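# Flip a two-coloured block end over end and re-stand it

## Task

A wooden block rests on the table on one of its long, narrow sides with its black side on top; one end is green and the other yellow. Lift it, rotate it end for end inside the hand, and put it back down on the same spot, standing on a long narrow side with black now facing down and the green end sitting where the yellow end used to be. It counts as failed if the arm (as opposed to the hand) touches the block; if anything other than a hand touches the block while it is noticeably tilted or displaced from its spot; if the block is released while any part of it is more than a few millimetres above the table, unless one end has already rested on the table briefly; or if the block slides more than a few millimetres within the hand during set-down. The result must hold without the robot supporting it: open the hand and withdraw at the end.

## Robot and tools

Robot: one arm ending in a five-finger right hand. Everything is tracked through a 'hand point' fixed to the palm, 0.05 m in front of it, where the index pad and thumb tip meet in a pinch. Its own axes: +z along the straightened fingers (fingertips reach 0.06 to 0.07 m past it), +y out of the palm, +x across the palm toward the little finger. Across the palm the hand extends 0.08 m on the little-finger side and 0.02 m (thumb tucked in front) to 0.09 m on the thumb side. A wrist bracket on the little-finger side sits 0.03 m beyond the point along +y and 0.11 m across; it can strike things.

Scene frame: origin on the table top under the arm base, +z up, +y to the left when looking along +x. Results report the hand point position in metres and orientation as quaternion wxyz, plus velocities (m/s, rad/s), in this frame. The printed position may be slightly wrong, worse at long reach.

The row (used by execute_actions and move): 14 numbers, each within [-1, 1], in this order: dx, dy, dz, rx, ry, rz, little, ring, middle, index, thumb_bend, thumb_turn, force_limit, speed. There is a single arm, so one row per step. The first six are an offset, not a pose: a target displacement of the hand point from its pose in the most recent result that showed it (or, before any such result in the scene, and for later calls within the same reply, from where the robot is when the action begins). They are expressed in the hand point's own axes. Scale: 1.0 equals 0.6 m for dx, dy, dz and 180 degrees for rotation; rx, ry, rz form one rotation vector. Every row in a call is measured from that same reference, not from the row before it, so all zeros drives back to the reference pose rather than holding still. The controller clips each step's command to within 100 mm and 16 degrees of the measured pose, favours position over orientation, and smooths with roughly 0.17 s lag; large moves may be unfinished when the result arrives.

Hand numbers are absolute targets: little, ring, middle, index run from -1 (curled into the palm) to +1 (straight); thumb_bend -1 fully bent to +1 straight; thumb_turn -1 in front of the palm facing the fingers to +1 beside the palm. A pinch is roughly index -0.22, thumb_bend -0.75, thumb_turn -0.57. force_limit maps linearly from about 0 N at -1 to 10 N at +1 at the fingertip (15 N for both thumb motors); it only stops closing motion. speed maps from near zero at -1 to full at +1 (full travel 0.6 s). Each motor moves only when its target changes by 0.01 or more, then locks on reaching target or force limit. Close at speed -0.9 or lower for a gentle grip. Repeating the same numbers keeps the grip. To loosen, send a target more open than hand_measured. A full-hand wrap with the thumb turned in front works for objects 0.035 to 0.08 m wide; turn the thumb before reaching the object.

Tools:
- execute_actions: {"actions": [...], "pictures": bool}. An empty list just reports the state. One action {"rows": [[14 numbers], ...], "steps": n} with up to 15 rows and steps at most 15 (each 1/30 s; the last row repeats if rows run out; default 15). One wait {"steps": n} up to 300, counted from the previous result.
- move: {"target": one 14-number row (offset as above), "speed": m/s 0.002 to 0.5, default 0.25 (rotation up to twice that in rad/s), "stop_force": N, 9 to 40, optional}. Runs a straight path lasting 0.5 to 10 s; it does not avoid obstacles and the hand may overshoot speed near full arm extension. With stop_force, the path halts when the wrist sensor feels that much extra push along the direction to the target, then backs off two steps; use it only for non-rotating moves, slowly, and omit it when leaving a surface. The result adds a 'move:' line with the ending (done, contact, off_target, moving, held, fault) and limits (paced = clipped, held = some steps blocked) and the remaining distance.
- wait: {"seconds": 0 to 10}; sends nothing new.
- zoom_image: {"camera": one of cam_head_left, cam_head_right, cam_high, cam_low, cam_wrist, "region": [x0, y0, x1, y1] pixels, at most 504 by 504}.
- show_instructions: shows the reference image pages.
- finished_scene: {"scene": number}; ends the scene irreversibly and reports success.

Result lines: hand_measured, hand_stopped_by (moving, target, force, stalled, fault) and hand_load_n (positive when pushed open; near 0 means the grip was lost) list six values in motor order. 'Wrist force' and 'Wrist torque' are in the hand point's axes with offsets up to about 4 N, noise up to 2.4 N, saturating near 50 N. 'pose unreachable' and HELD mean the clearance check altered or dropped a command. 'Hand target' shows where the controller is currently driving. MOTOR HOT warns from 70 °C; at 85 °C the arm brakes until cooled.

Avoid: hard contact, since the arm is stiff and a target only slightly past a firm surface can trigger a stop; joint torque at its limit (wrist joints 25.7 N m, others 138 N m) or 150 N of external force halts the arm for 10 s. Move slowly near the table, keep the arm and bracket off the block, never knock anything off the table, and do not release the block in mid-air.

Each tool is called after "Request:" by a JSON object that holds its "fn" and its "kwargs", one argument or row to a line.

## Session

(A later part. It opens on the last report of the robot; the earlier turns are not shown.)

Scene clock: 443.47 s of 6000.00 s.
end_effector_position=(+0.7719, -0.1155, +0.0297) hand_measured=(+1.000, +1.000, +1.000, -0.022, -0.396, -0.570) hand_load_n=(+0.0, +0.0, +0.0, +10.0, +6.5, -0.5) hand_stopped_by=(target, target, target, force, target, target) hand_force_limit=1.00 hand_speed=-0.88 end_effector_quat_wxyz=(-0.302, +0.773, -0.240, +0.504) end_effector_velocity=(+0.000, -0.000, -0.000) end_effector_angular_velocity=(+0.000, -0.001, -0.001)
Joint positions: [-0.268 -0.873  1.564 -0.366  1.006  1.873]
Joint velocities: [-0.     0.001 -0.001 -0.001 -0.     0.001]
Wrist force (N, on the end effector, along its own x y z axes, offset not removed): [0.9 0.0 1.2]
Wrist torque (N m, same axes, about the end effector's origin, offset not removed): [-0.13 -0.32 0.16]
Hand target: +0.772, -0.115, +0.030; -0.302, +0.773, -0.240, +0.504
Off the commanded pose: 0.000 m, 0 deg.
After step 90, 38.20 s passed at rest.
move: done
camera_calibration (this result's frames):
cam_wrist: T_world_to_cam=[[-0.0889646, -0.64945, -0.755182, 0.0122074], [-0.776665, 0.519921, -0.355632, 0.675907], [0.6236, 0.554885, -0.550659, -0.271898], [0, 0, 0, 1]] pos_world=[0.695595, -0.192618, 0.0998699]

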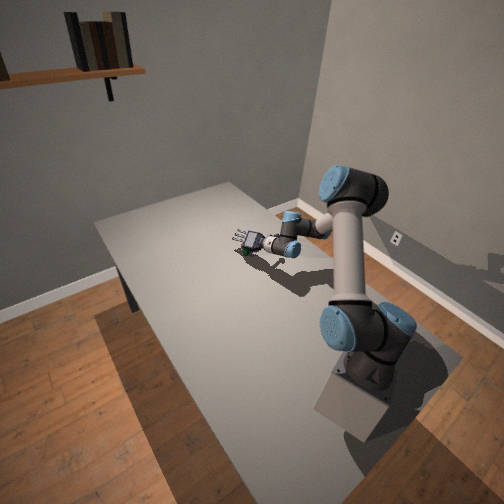

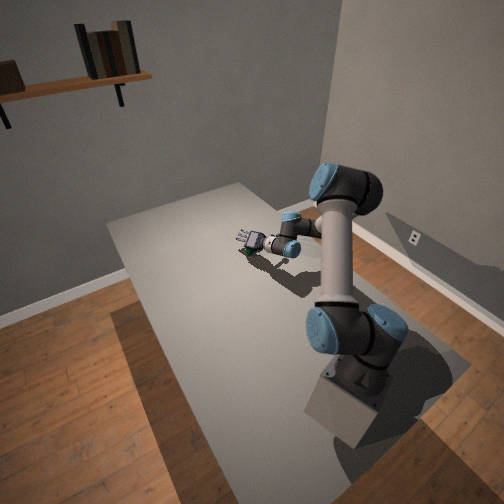

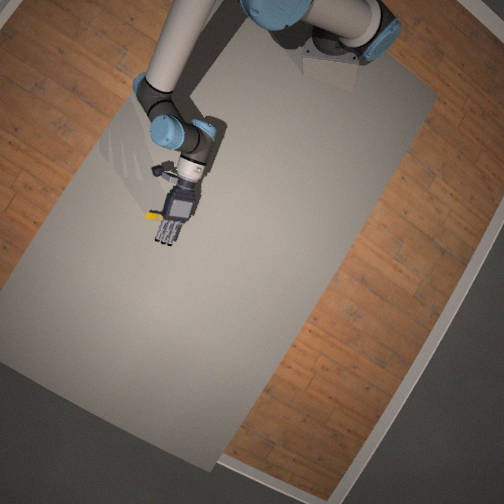

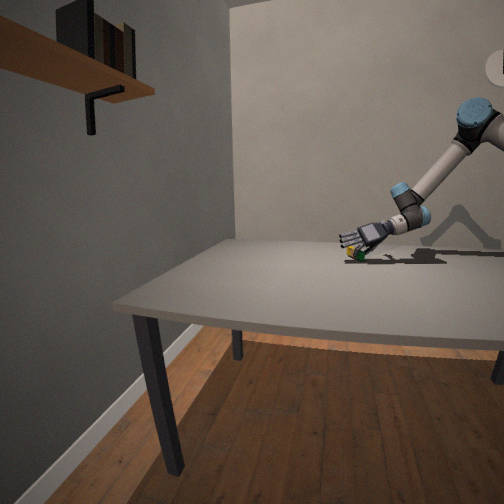

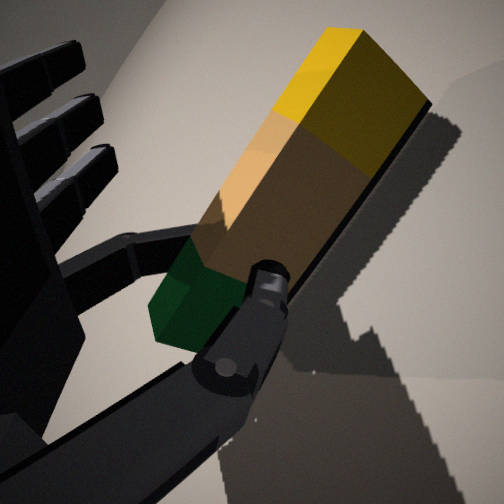

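Request:
{"fn": "move", "kwargs": {
  "target": [-0.00703, 0.0053, -0.00228, 0, 0, 0, 1, 1, 1, -0.30, -0.40, -0.57, 1.0, -0.88],
  "speed": 0.008
}}

Request:
{"fn": "zoom_image", "kwargs": {
  "camera": "cam_low",
  "region": [330, 230, 390, 280]
}}

Request:
{"fn": "zoom_image", "kwargs": {
  "camera": "cam_high",
  "region": [135, 185, 195, 245]
}}

Request:
{"fn": "zoom_image", "kwargs": {
  "camera": "cam_wrist",
  "region": [300, 10, 490, 200]
}}

Scene clock: 463.47 s of 6000.00 s.
end_effector_position=(+0.7689, -0.1152, +0.0253) hand_measured=(+1.000, +1.000, +1.000, -0.022, -0.396, -0.570) hand_load_n=(+0.0, +0.0, +0.0, +10.0, +6.5, -0.5) hand_stopped_by=(target, target, target, force, target, target) hand_force_limit=1.00 hand_speed=-0.88 end_effector_quat_wxyz=(-0.302, +0.773, -0.240, +0.504) end_effector_velocity=(-0.001, -0.001, -0.000) end_effector_angular_velocity=(-0.000, -0.000, -0.002)
Joint positions: [-0.272 -0.87   1.574 -0.378  1.003  1.871]
Joint velocities: [-0.001 -0.001  0.003 -0.003  0.     0.001]
Wrist force (N, on the end effector, along its own x y z axes, offset not removed): [-0.2 0.6 2.6]
Wrist torque (N m, same axes, about the end effector's origin, offset not removed): [-0.16 -0.11 0.03]
Hand target: +0.769, -0.115, +0.025; -0.302, +0.773, -0.240, +0.504
Off the commanded pose: 0.000 m, 0 deg.
After step 90, 16.10 s passed at rest.
move: done
camera_calibration (this result's frames):
cam_wrist: T_world_to_cam=[[-0.0889708, -0.649449, -0.755182, 0.00879473], [-0.776669, 0.51992, -0.355624, 0.671837], [0.623595, 0.554886, -0.550665, -0.272608], [0, 0, 0, 1]] pos_world=[0.692574, -0.192323, 0.0954474]

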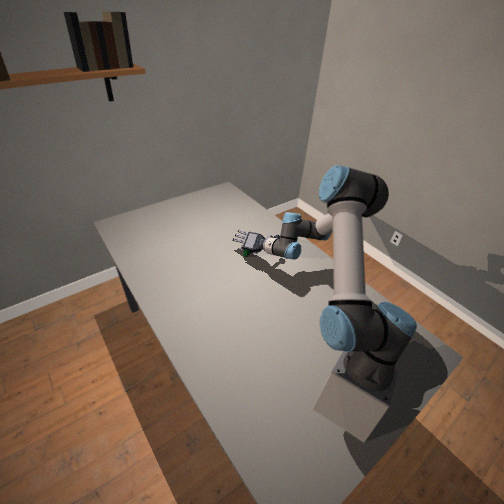

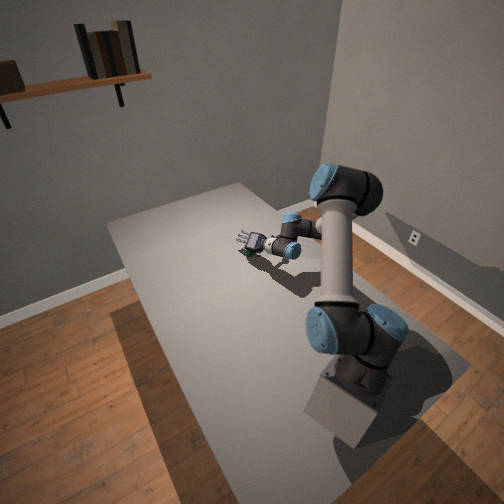

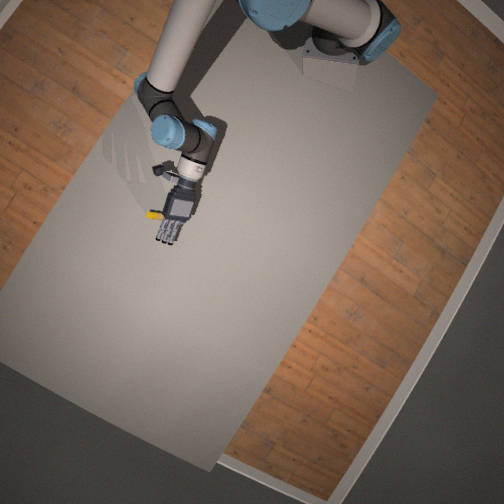

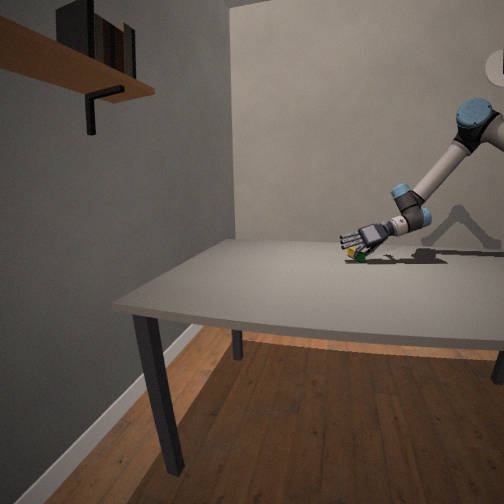

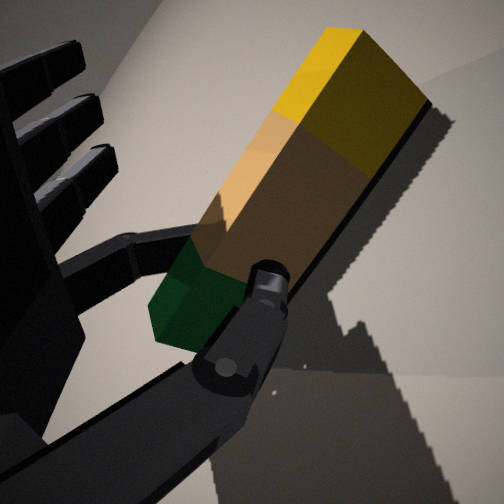

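Region (330, 230, 390, 280) of cam_low's 504x504 image, scaled by 8.400, with more detail than that image has.

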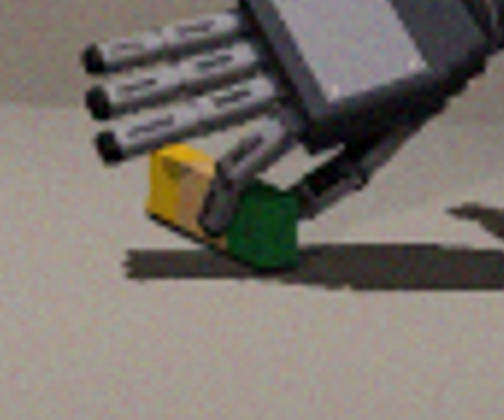

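Region (135, 185, 195, 245) of cam_high's 504x504 image, scaled by 8.400, with more detail than that image has.

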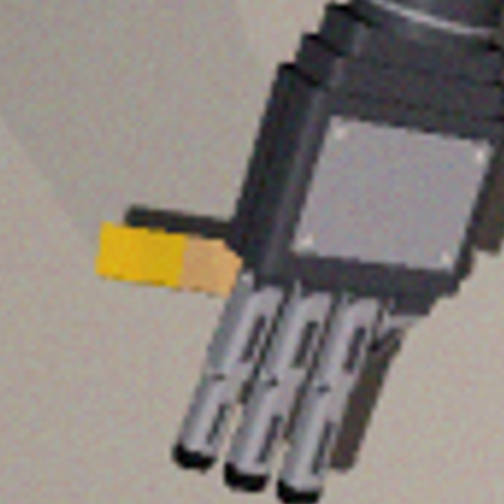

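Region (300, 10, 490, 200) of cam_wrist's 504x504 image, scaled by 2.653, with more detail than that image has.

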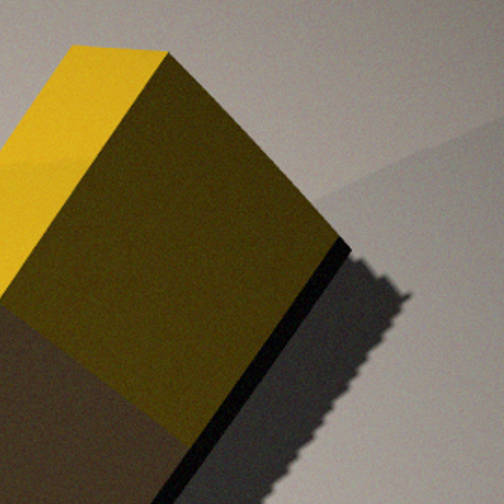

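Request:
{"fn": "move", "kwargs": {
  "target": [-0.00264, 0.00295, 0.0013, 0, 0, 0, 1, 1, 1, -0.30, -0.40, -0.57, 1.0, -0.88],
  "speed": 0.004
}}

Request:
{"fn": "zoom_image", "kwargs": {
  "camera": "cam_wrist",
  "region": [300, 10, 490, 200]
}}

Request:
{"fn": "zoom_image", "kwargs": {
  "camera": "cam_low",
  "region": [330, 230, 390, 280]
}}

Scene clock: 471.93 s of 6000.00 s.
end_effector_position=(+0.7689, -0.1152, +0.0229) hand_measured=(+1.000, +1.000, +1.000, -0.020, -0.396, -0.570) hand_load_n=(+0.0, +0.0, +0.0, +10.0, +5.5, -1.0) hand_stopped_by=(target, target, target, force, target, target) hand_force_limit=1.00 hand_speed=-0.88 end_effector_quat_wxyz=(-0.302, +0.773, -0.240, +0.504) end_effector_velocity=(+0.000, +0.000, -0.000) end_effector_angular_velocity=(+0.000, -0.000, -0.000)
Joint positions: [-0.273 -0.866  1.573 -0.382  1.001  1.871]
Joint velocities: [ 0.001  0.001 -0.    -0.001  0.001  0.001]
Wrist force (N, on the end effector, along its own x y z axes, offset not removed): [4.8 -7.4 -3.6]
Wrist torque (N m, same axes, about the end effector's origin, offset not removed): [-0.43 -0.07 0.19]
Hand target: +0.769, -0.115, +0.023; -0.302, +0.773, -0.240, +0.504
Off the commanded pose: 0.000 m, 0 deg.
After step 90, 4.63 s passed at rest.
move: done
camera_calibration (this result's frames):
cam_wrist: T_world_to_cam=[[-0.0889201, -0.649463, -0.755176, 0.00692746], [-0.776656, 0.519903, -0.355676, 0.670981], [0.623617, 0.554886, -0.55064, -0.273964], [0, 0, 0, 1]] pos_world=[0.692586, -0.192327, 0.0930275]

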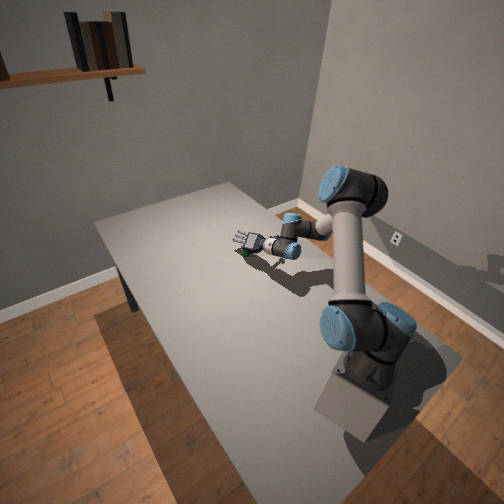

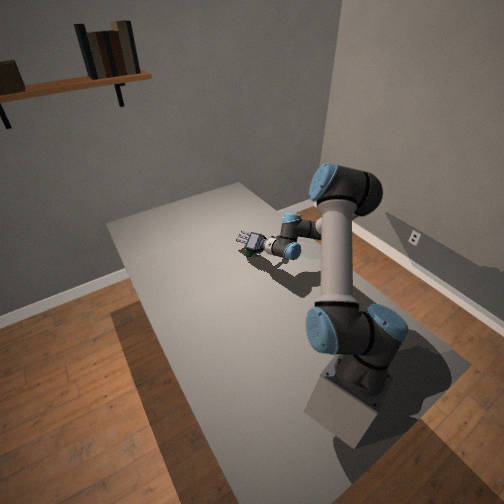

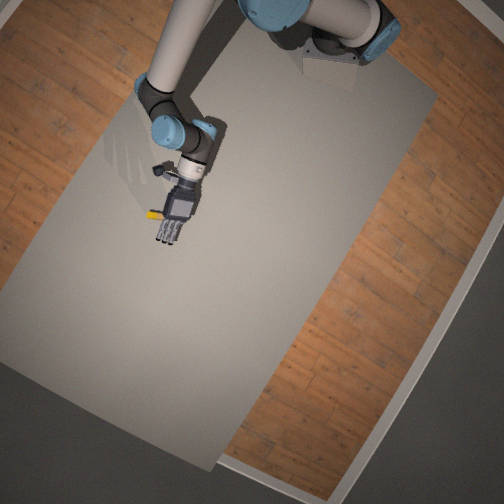

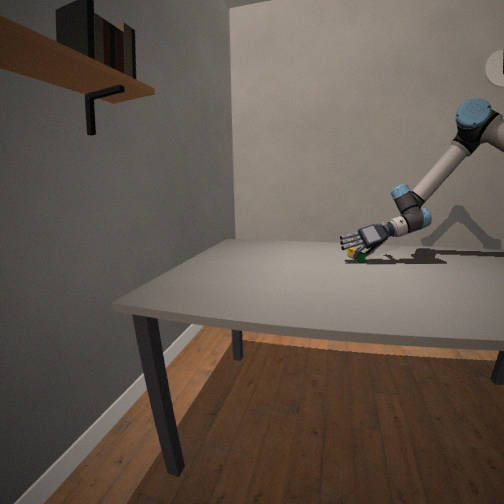

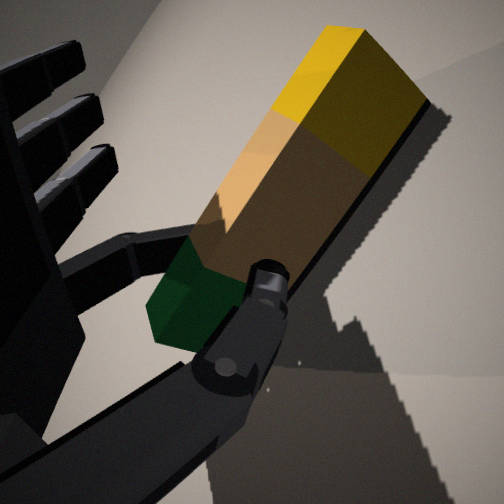

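Region (300, 10, 490, 200) of cam_wrist's 504x504 image, scaled by 2.653, with more detail than that image has.

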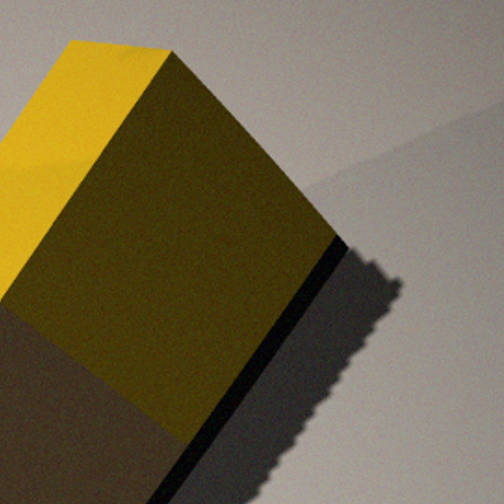

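Region (330, 230, 390, 280) of cam_low's 504x504 image, scaled by 8.400, with more detail than that image has.

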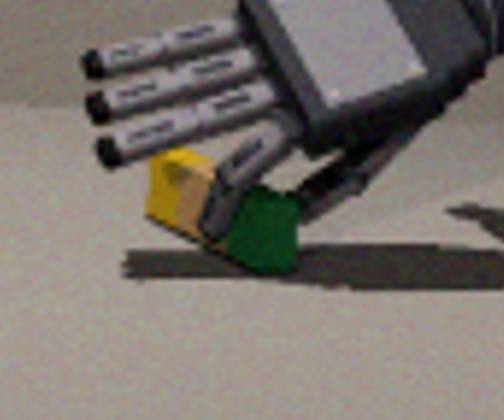

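Request:
{"fn": "execute_actions", "kwargs": {
  "actions": [
    {"rows": [[0.0003, -0.00035, -0.00015, 0, 0, 0, 1, 1, 1, 0.25, -0.40, -0.57, 0, -0.94]], "steps": 15}
  ],
  "pictures": false
}}

Request:
{"fn": "move", "kwargs": {
  "target": [-0.0008, 0.0034, -0.0094, 0, 0, 0, 1, 1, 1, 0.27, -0.40, -0.57, 0, -0.5],
  "speed": 0.012
}}

Scene clock: 477.23 s of 6000.00 s.
end_effector_position=(+0.7689, -0.1153, +0.0231) hand_measured=(+1.000, +1.000, +1.000, +0.018, -0.400, -0.570) hand_load_n=(+0.0, +0.0, +0.0, +0.0, +0.0, +0.0) hand_stopped_by=(target, target, target, moving, target, target) hand_force_limit=0.00 hand_speed=-0.94 end_effector_quat_wxyz=(-0.302, +0.773, -0.240, +0.504) end_effector_velocity=(-0.000, -0.000, +0.000) end_effector_angular_velocity=(+0.001, -0.000, -0.001)
Joint positions: [-0.273 -0.867  1.573 -0.381  1.002  1.871]
Joint velocities: [-0.001 -0.001  0.     0.    -0.001  0.001]
Wrist force (N, on the end effector, along its own x y z axes, offset not removed): [-1.7 1.2 1.5]
Wrist torque (N m, same axes, about the end effector's origin, offset not removed): [0.08 0.02 0.01]
Hand target: +0.769, -0.115, +0.023; -0.302, +0.773, -0.240, +0.504
Off the commanded pose: 0.000 m, 0 deg.
Steps of this call (steps 1 to 90: nothing new was sent; then 1.80 s passed at rest; steps 91 to 105: all 15 steps of this action). Readings (end_effector_position | what the end effector reports):
91: (+0.7689, -0.1152, +0.0228) | hand_measured=(+1.000, +1.000, +1.000, -0.020, -0.396, -0.570) hand_load_n=(+0.0, +0.0, +0.0, +10.5, +5.0, -1.5) hand_stopped_by=(target, target, target, moving, target, target) hand_force_limit=0.00 hand_speed=-0.94
92: (+0.7689, -0.1152, +0.0228) | hand_measured=(+1.000, +1.000, +1.000, -0.020, -0.396, -0.570) hand_load_n=(+0.0, +0.0, +0.0, +10.5, +5.0, -1.5) hand_stopped_by=(target, target, target, moving, target, target) hand_force_limit=0.00 hand_speed=-0.94
94: (+0.7689, -0.1152, +0.0228) | hand_measured=(+1.000, +1.000, +1.000, -0.018, -0.396, -0.570) hand_load_n=(+0.0, +0.0, +0.0, +9.5, +4.5, -1.5) hand_stopped_by=(target, target, target, moving, target, target) hand_force_limit=0.00 hand_speed=-0.94
98: (+0.7689, -0.1152, +0.0229) | hand_measured=(+1.000, +1.000, +1.000, -0.006, -0.396, -0.570) hand_load_n=(+0.0, +0.0, +0.0, +5.0, +3.5, -1.0) hand_stopped_by=(target, target, target, moving, target, target) hand_force_limit=0.00 hand_speed=-0.94
105: the state above

Scene clock: 480.43 s of 6000.00 s.
end_effector_position=(+0.7635, -0.1175, +0.0232) hand_measured=(+1.000, +1.000, +1.000, +0.270, -0.400, -0.570) hand_load_n=(+0.0, +0.0, +0.0, +0.0, +0.0, +0.0) hand_stopped_by=(target, target, target, target, target, target) hand_force_limit=0.00 hand_speed=-0.50 end_effector_quat_wxyz=(-0.302, +0.773, -0.240, +0.504) end_effector_velocity=(-0.002, -0.001, -0.001) end_effector_angular_velocity=(-0.000, +0.001, +0.001)
Joint positions: [-0.281 -0.875  1.589 -0.387  0.994  1.868]
Joint velocities: [-0.003 -0.001  0.005 -0.002 -0.003 -0.002]
Wrist force (N, on the end effector, along its own x y z axes, offset not removed): [-0.1 0.1 2.1]
Wrist torque (N m, same axes, about the end effector's origin, offset not removed): [-0.34 -0.11 0.17]
Hand target: +0.763, -0.118, +0.023; -0.302, +0.773, -0.240, +0.504
Off the commanded pose: 0.000 m, 0 deg.
move: done
camera_calibration (this result's frames):
cam_wrist: T_world_to_cam=[[-0.0889344, -0.649462, -0.755175, 0.00518647], [-0.77666, 0.519907, -0.355663, 0.668097], [0.623611, 0.554883, -0.550649, -0.26914], [0, 0, 0, 1]] pos_world=[0.687183, -0.194638, 0.0933327]

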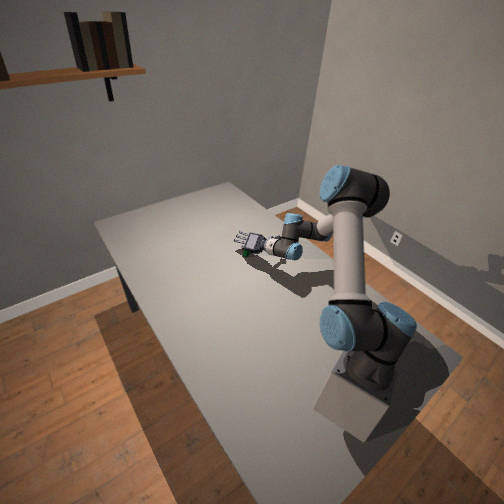

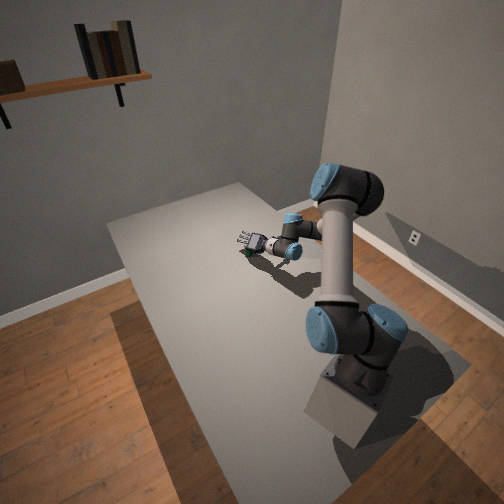

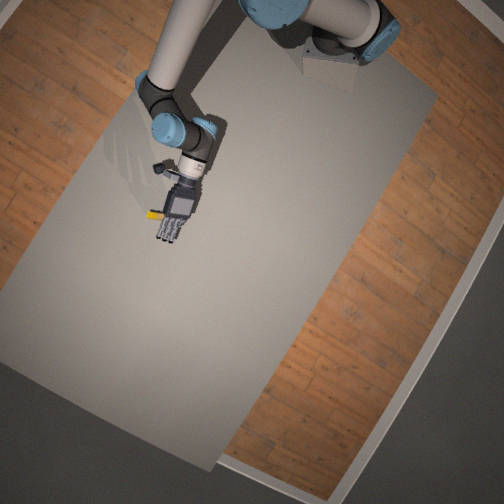

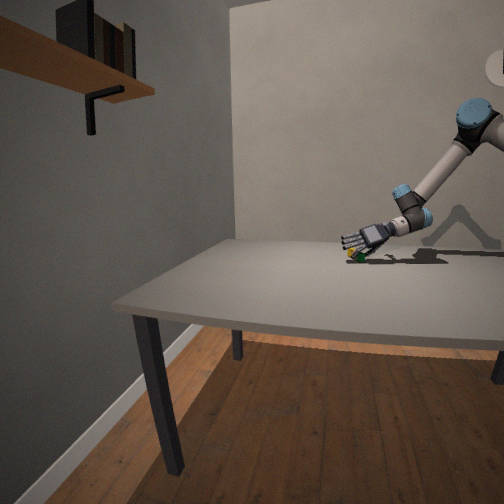

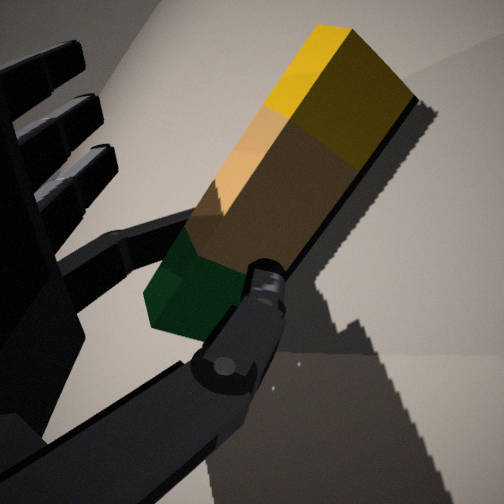

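The block is released and both fingers are clear. Lifting the hand straight up.

Request:
{"fn": "move", "kwargs": {
  "target": [0.1584, -0.1771, -0.0777, 0, 0, 0, 1, 1, 1, 0.27, -0.40, -0.57, 0, -0.5],
  "speed": 0.15
}}

Request:
{"fn": "zoom_image", "kwargs": {
  "camera": "cam_low",
  "region": [330, 230, 390, 280]
}}

Request:
{"fn": "zoom_image", "kwargs": {
  "camera": "cam_high",
  "region": [135, 185, 195, 245]
}}

Scene clock: 487.80 s of 6000.00 s.
end_effector_position=(+0.7636, -0.1172, +0.1730) hand_measured=(+1.000, +1.000, +1.000, +0.270, -0.400, -0.570) hand_load_n=(+0.0, +0.0, +0.0, +0.0, +0.0, +0.0) hand_stopped_by=(target, target, target, target, target, target) hand_force_limit=0.00 hand_speed=-0.50 end_effector_quat_wxyz=(-0.302, +0.773, -0.240, +0.504) end_effector_velocity=(+0.000, -0.001, +0.002) end_effector_angular_velocity=(-0.001, -0.000, -0.002)
Joint positions: [-0.209 -1.11   1.558 -0.135  1.062  1.894]
Joint velocities: [ 0.001 -0.003 -0.001  0.002  0.003  0.001]
Wrist force (N, on the end effector, along its own x y z axes, offset not removed): [0.2 -1.6 0.9]
Wrist torque (N m, same axes, about the end effector's origin, offset not removed): [-0.30 -0.14 0.11]
Hand target: +0.764, -0.117, +0.173; -0.302, +0.773, -0.240, +0.504
Off the commanded pose: 0.000 m, 0 deg.
After step 90, 2.90 s passed at rest.
move: done
camera_calibration (this result's frames):
cam_wrist: T_world_to_cam=[[-0.0889529, -0.649464, -0.755171, 0.118515], [-0.77668, 0.519895, -0.355635, 0.721319], [0.623583, 0.554892, -0.550672, -0.186835], [0, 0, 0, 1]] pos_world=[0.687284, -0.194366, 0.243141]

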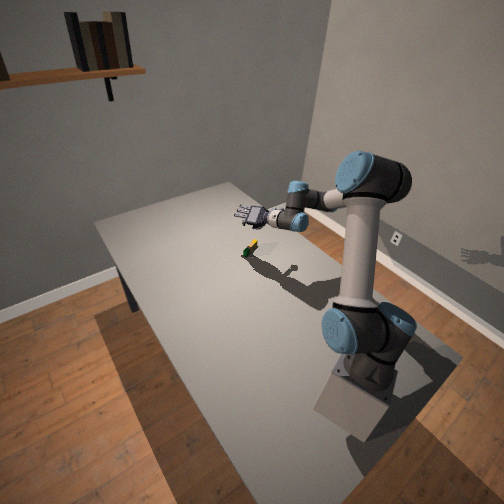

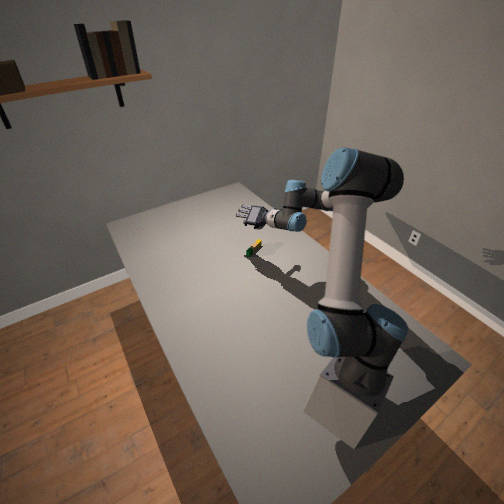

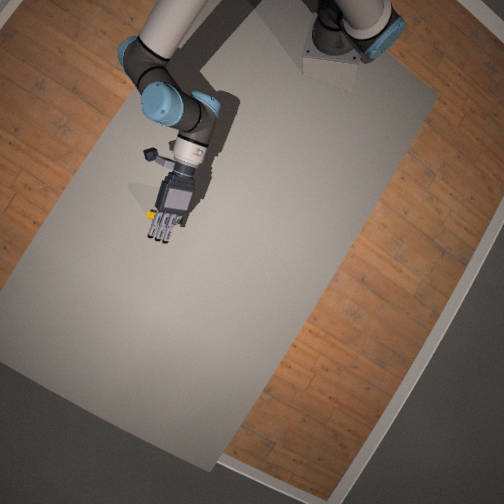

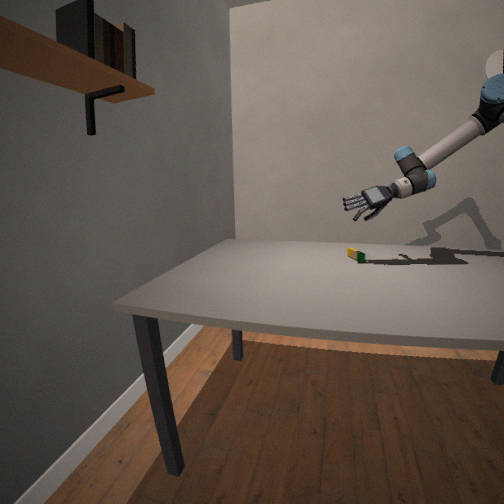

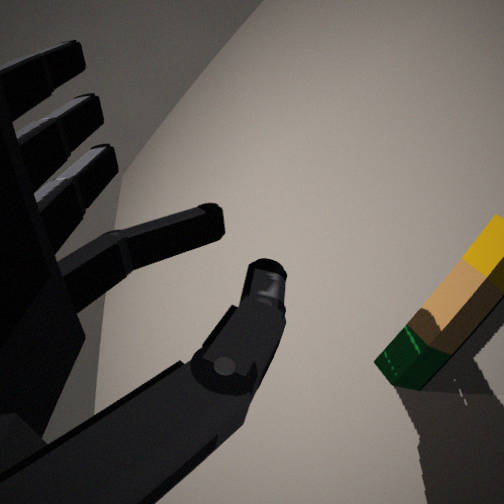

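Region (330, 230, 390, 280) of cam_low's 504x504 image, scaled by 8.400, with more detail than that image has.

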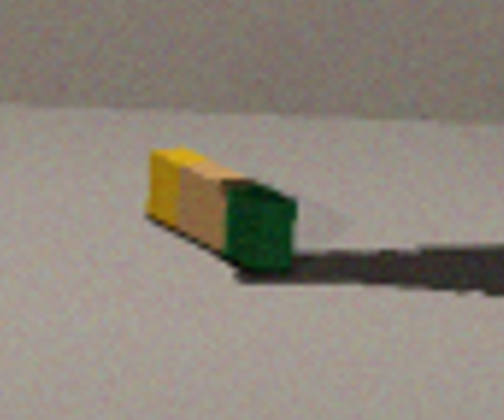

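Region (135, 185, 195, 245) of cam_high's 504x504 image, scaled by 8.400, with more detail than that image has.

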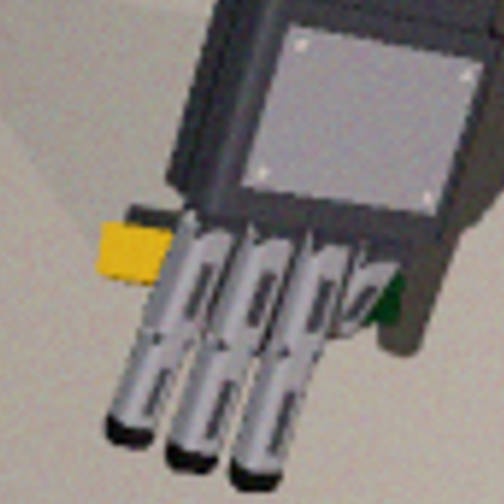

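The block stands in its original footprint, black face down, with the green end where the yellow end was, and the hand is clear.

Request:
{"fn": "finished_scene", "kwargs": {
  "scene": 2
}}

The scene is finished: the task was done.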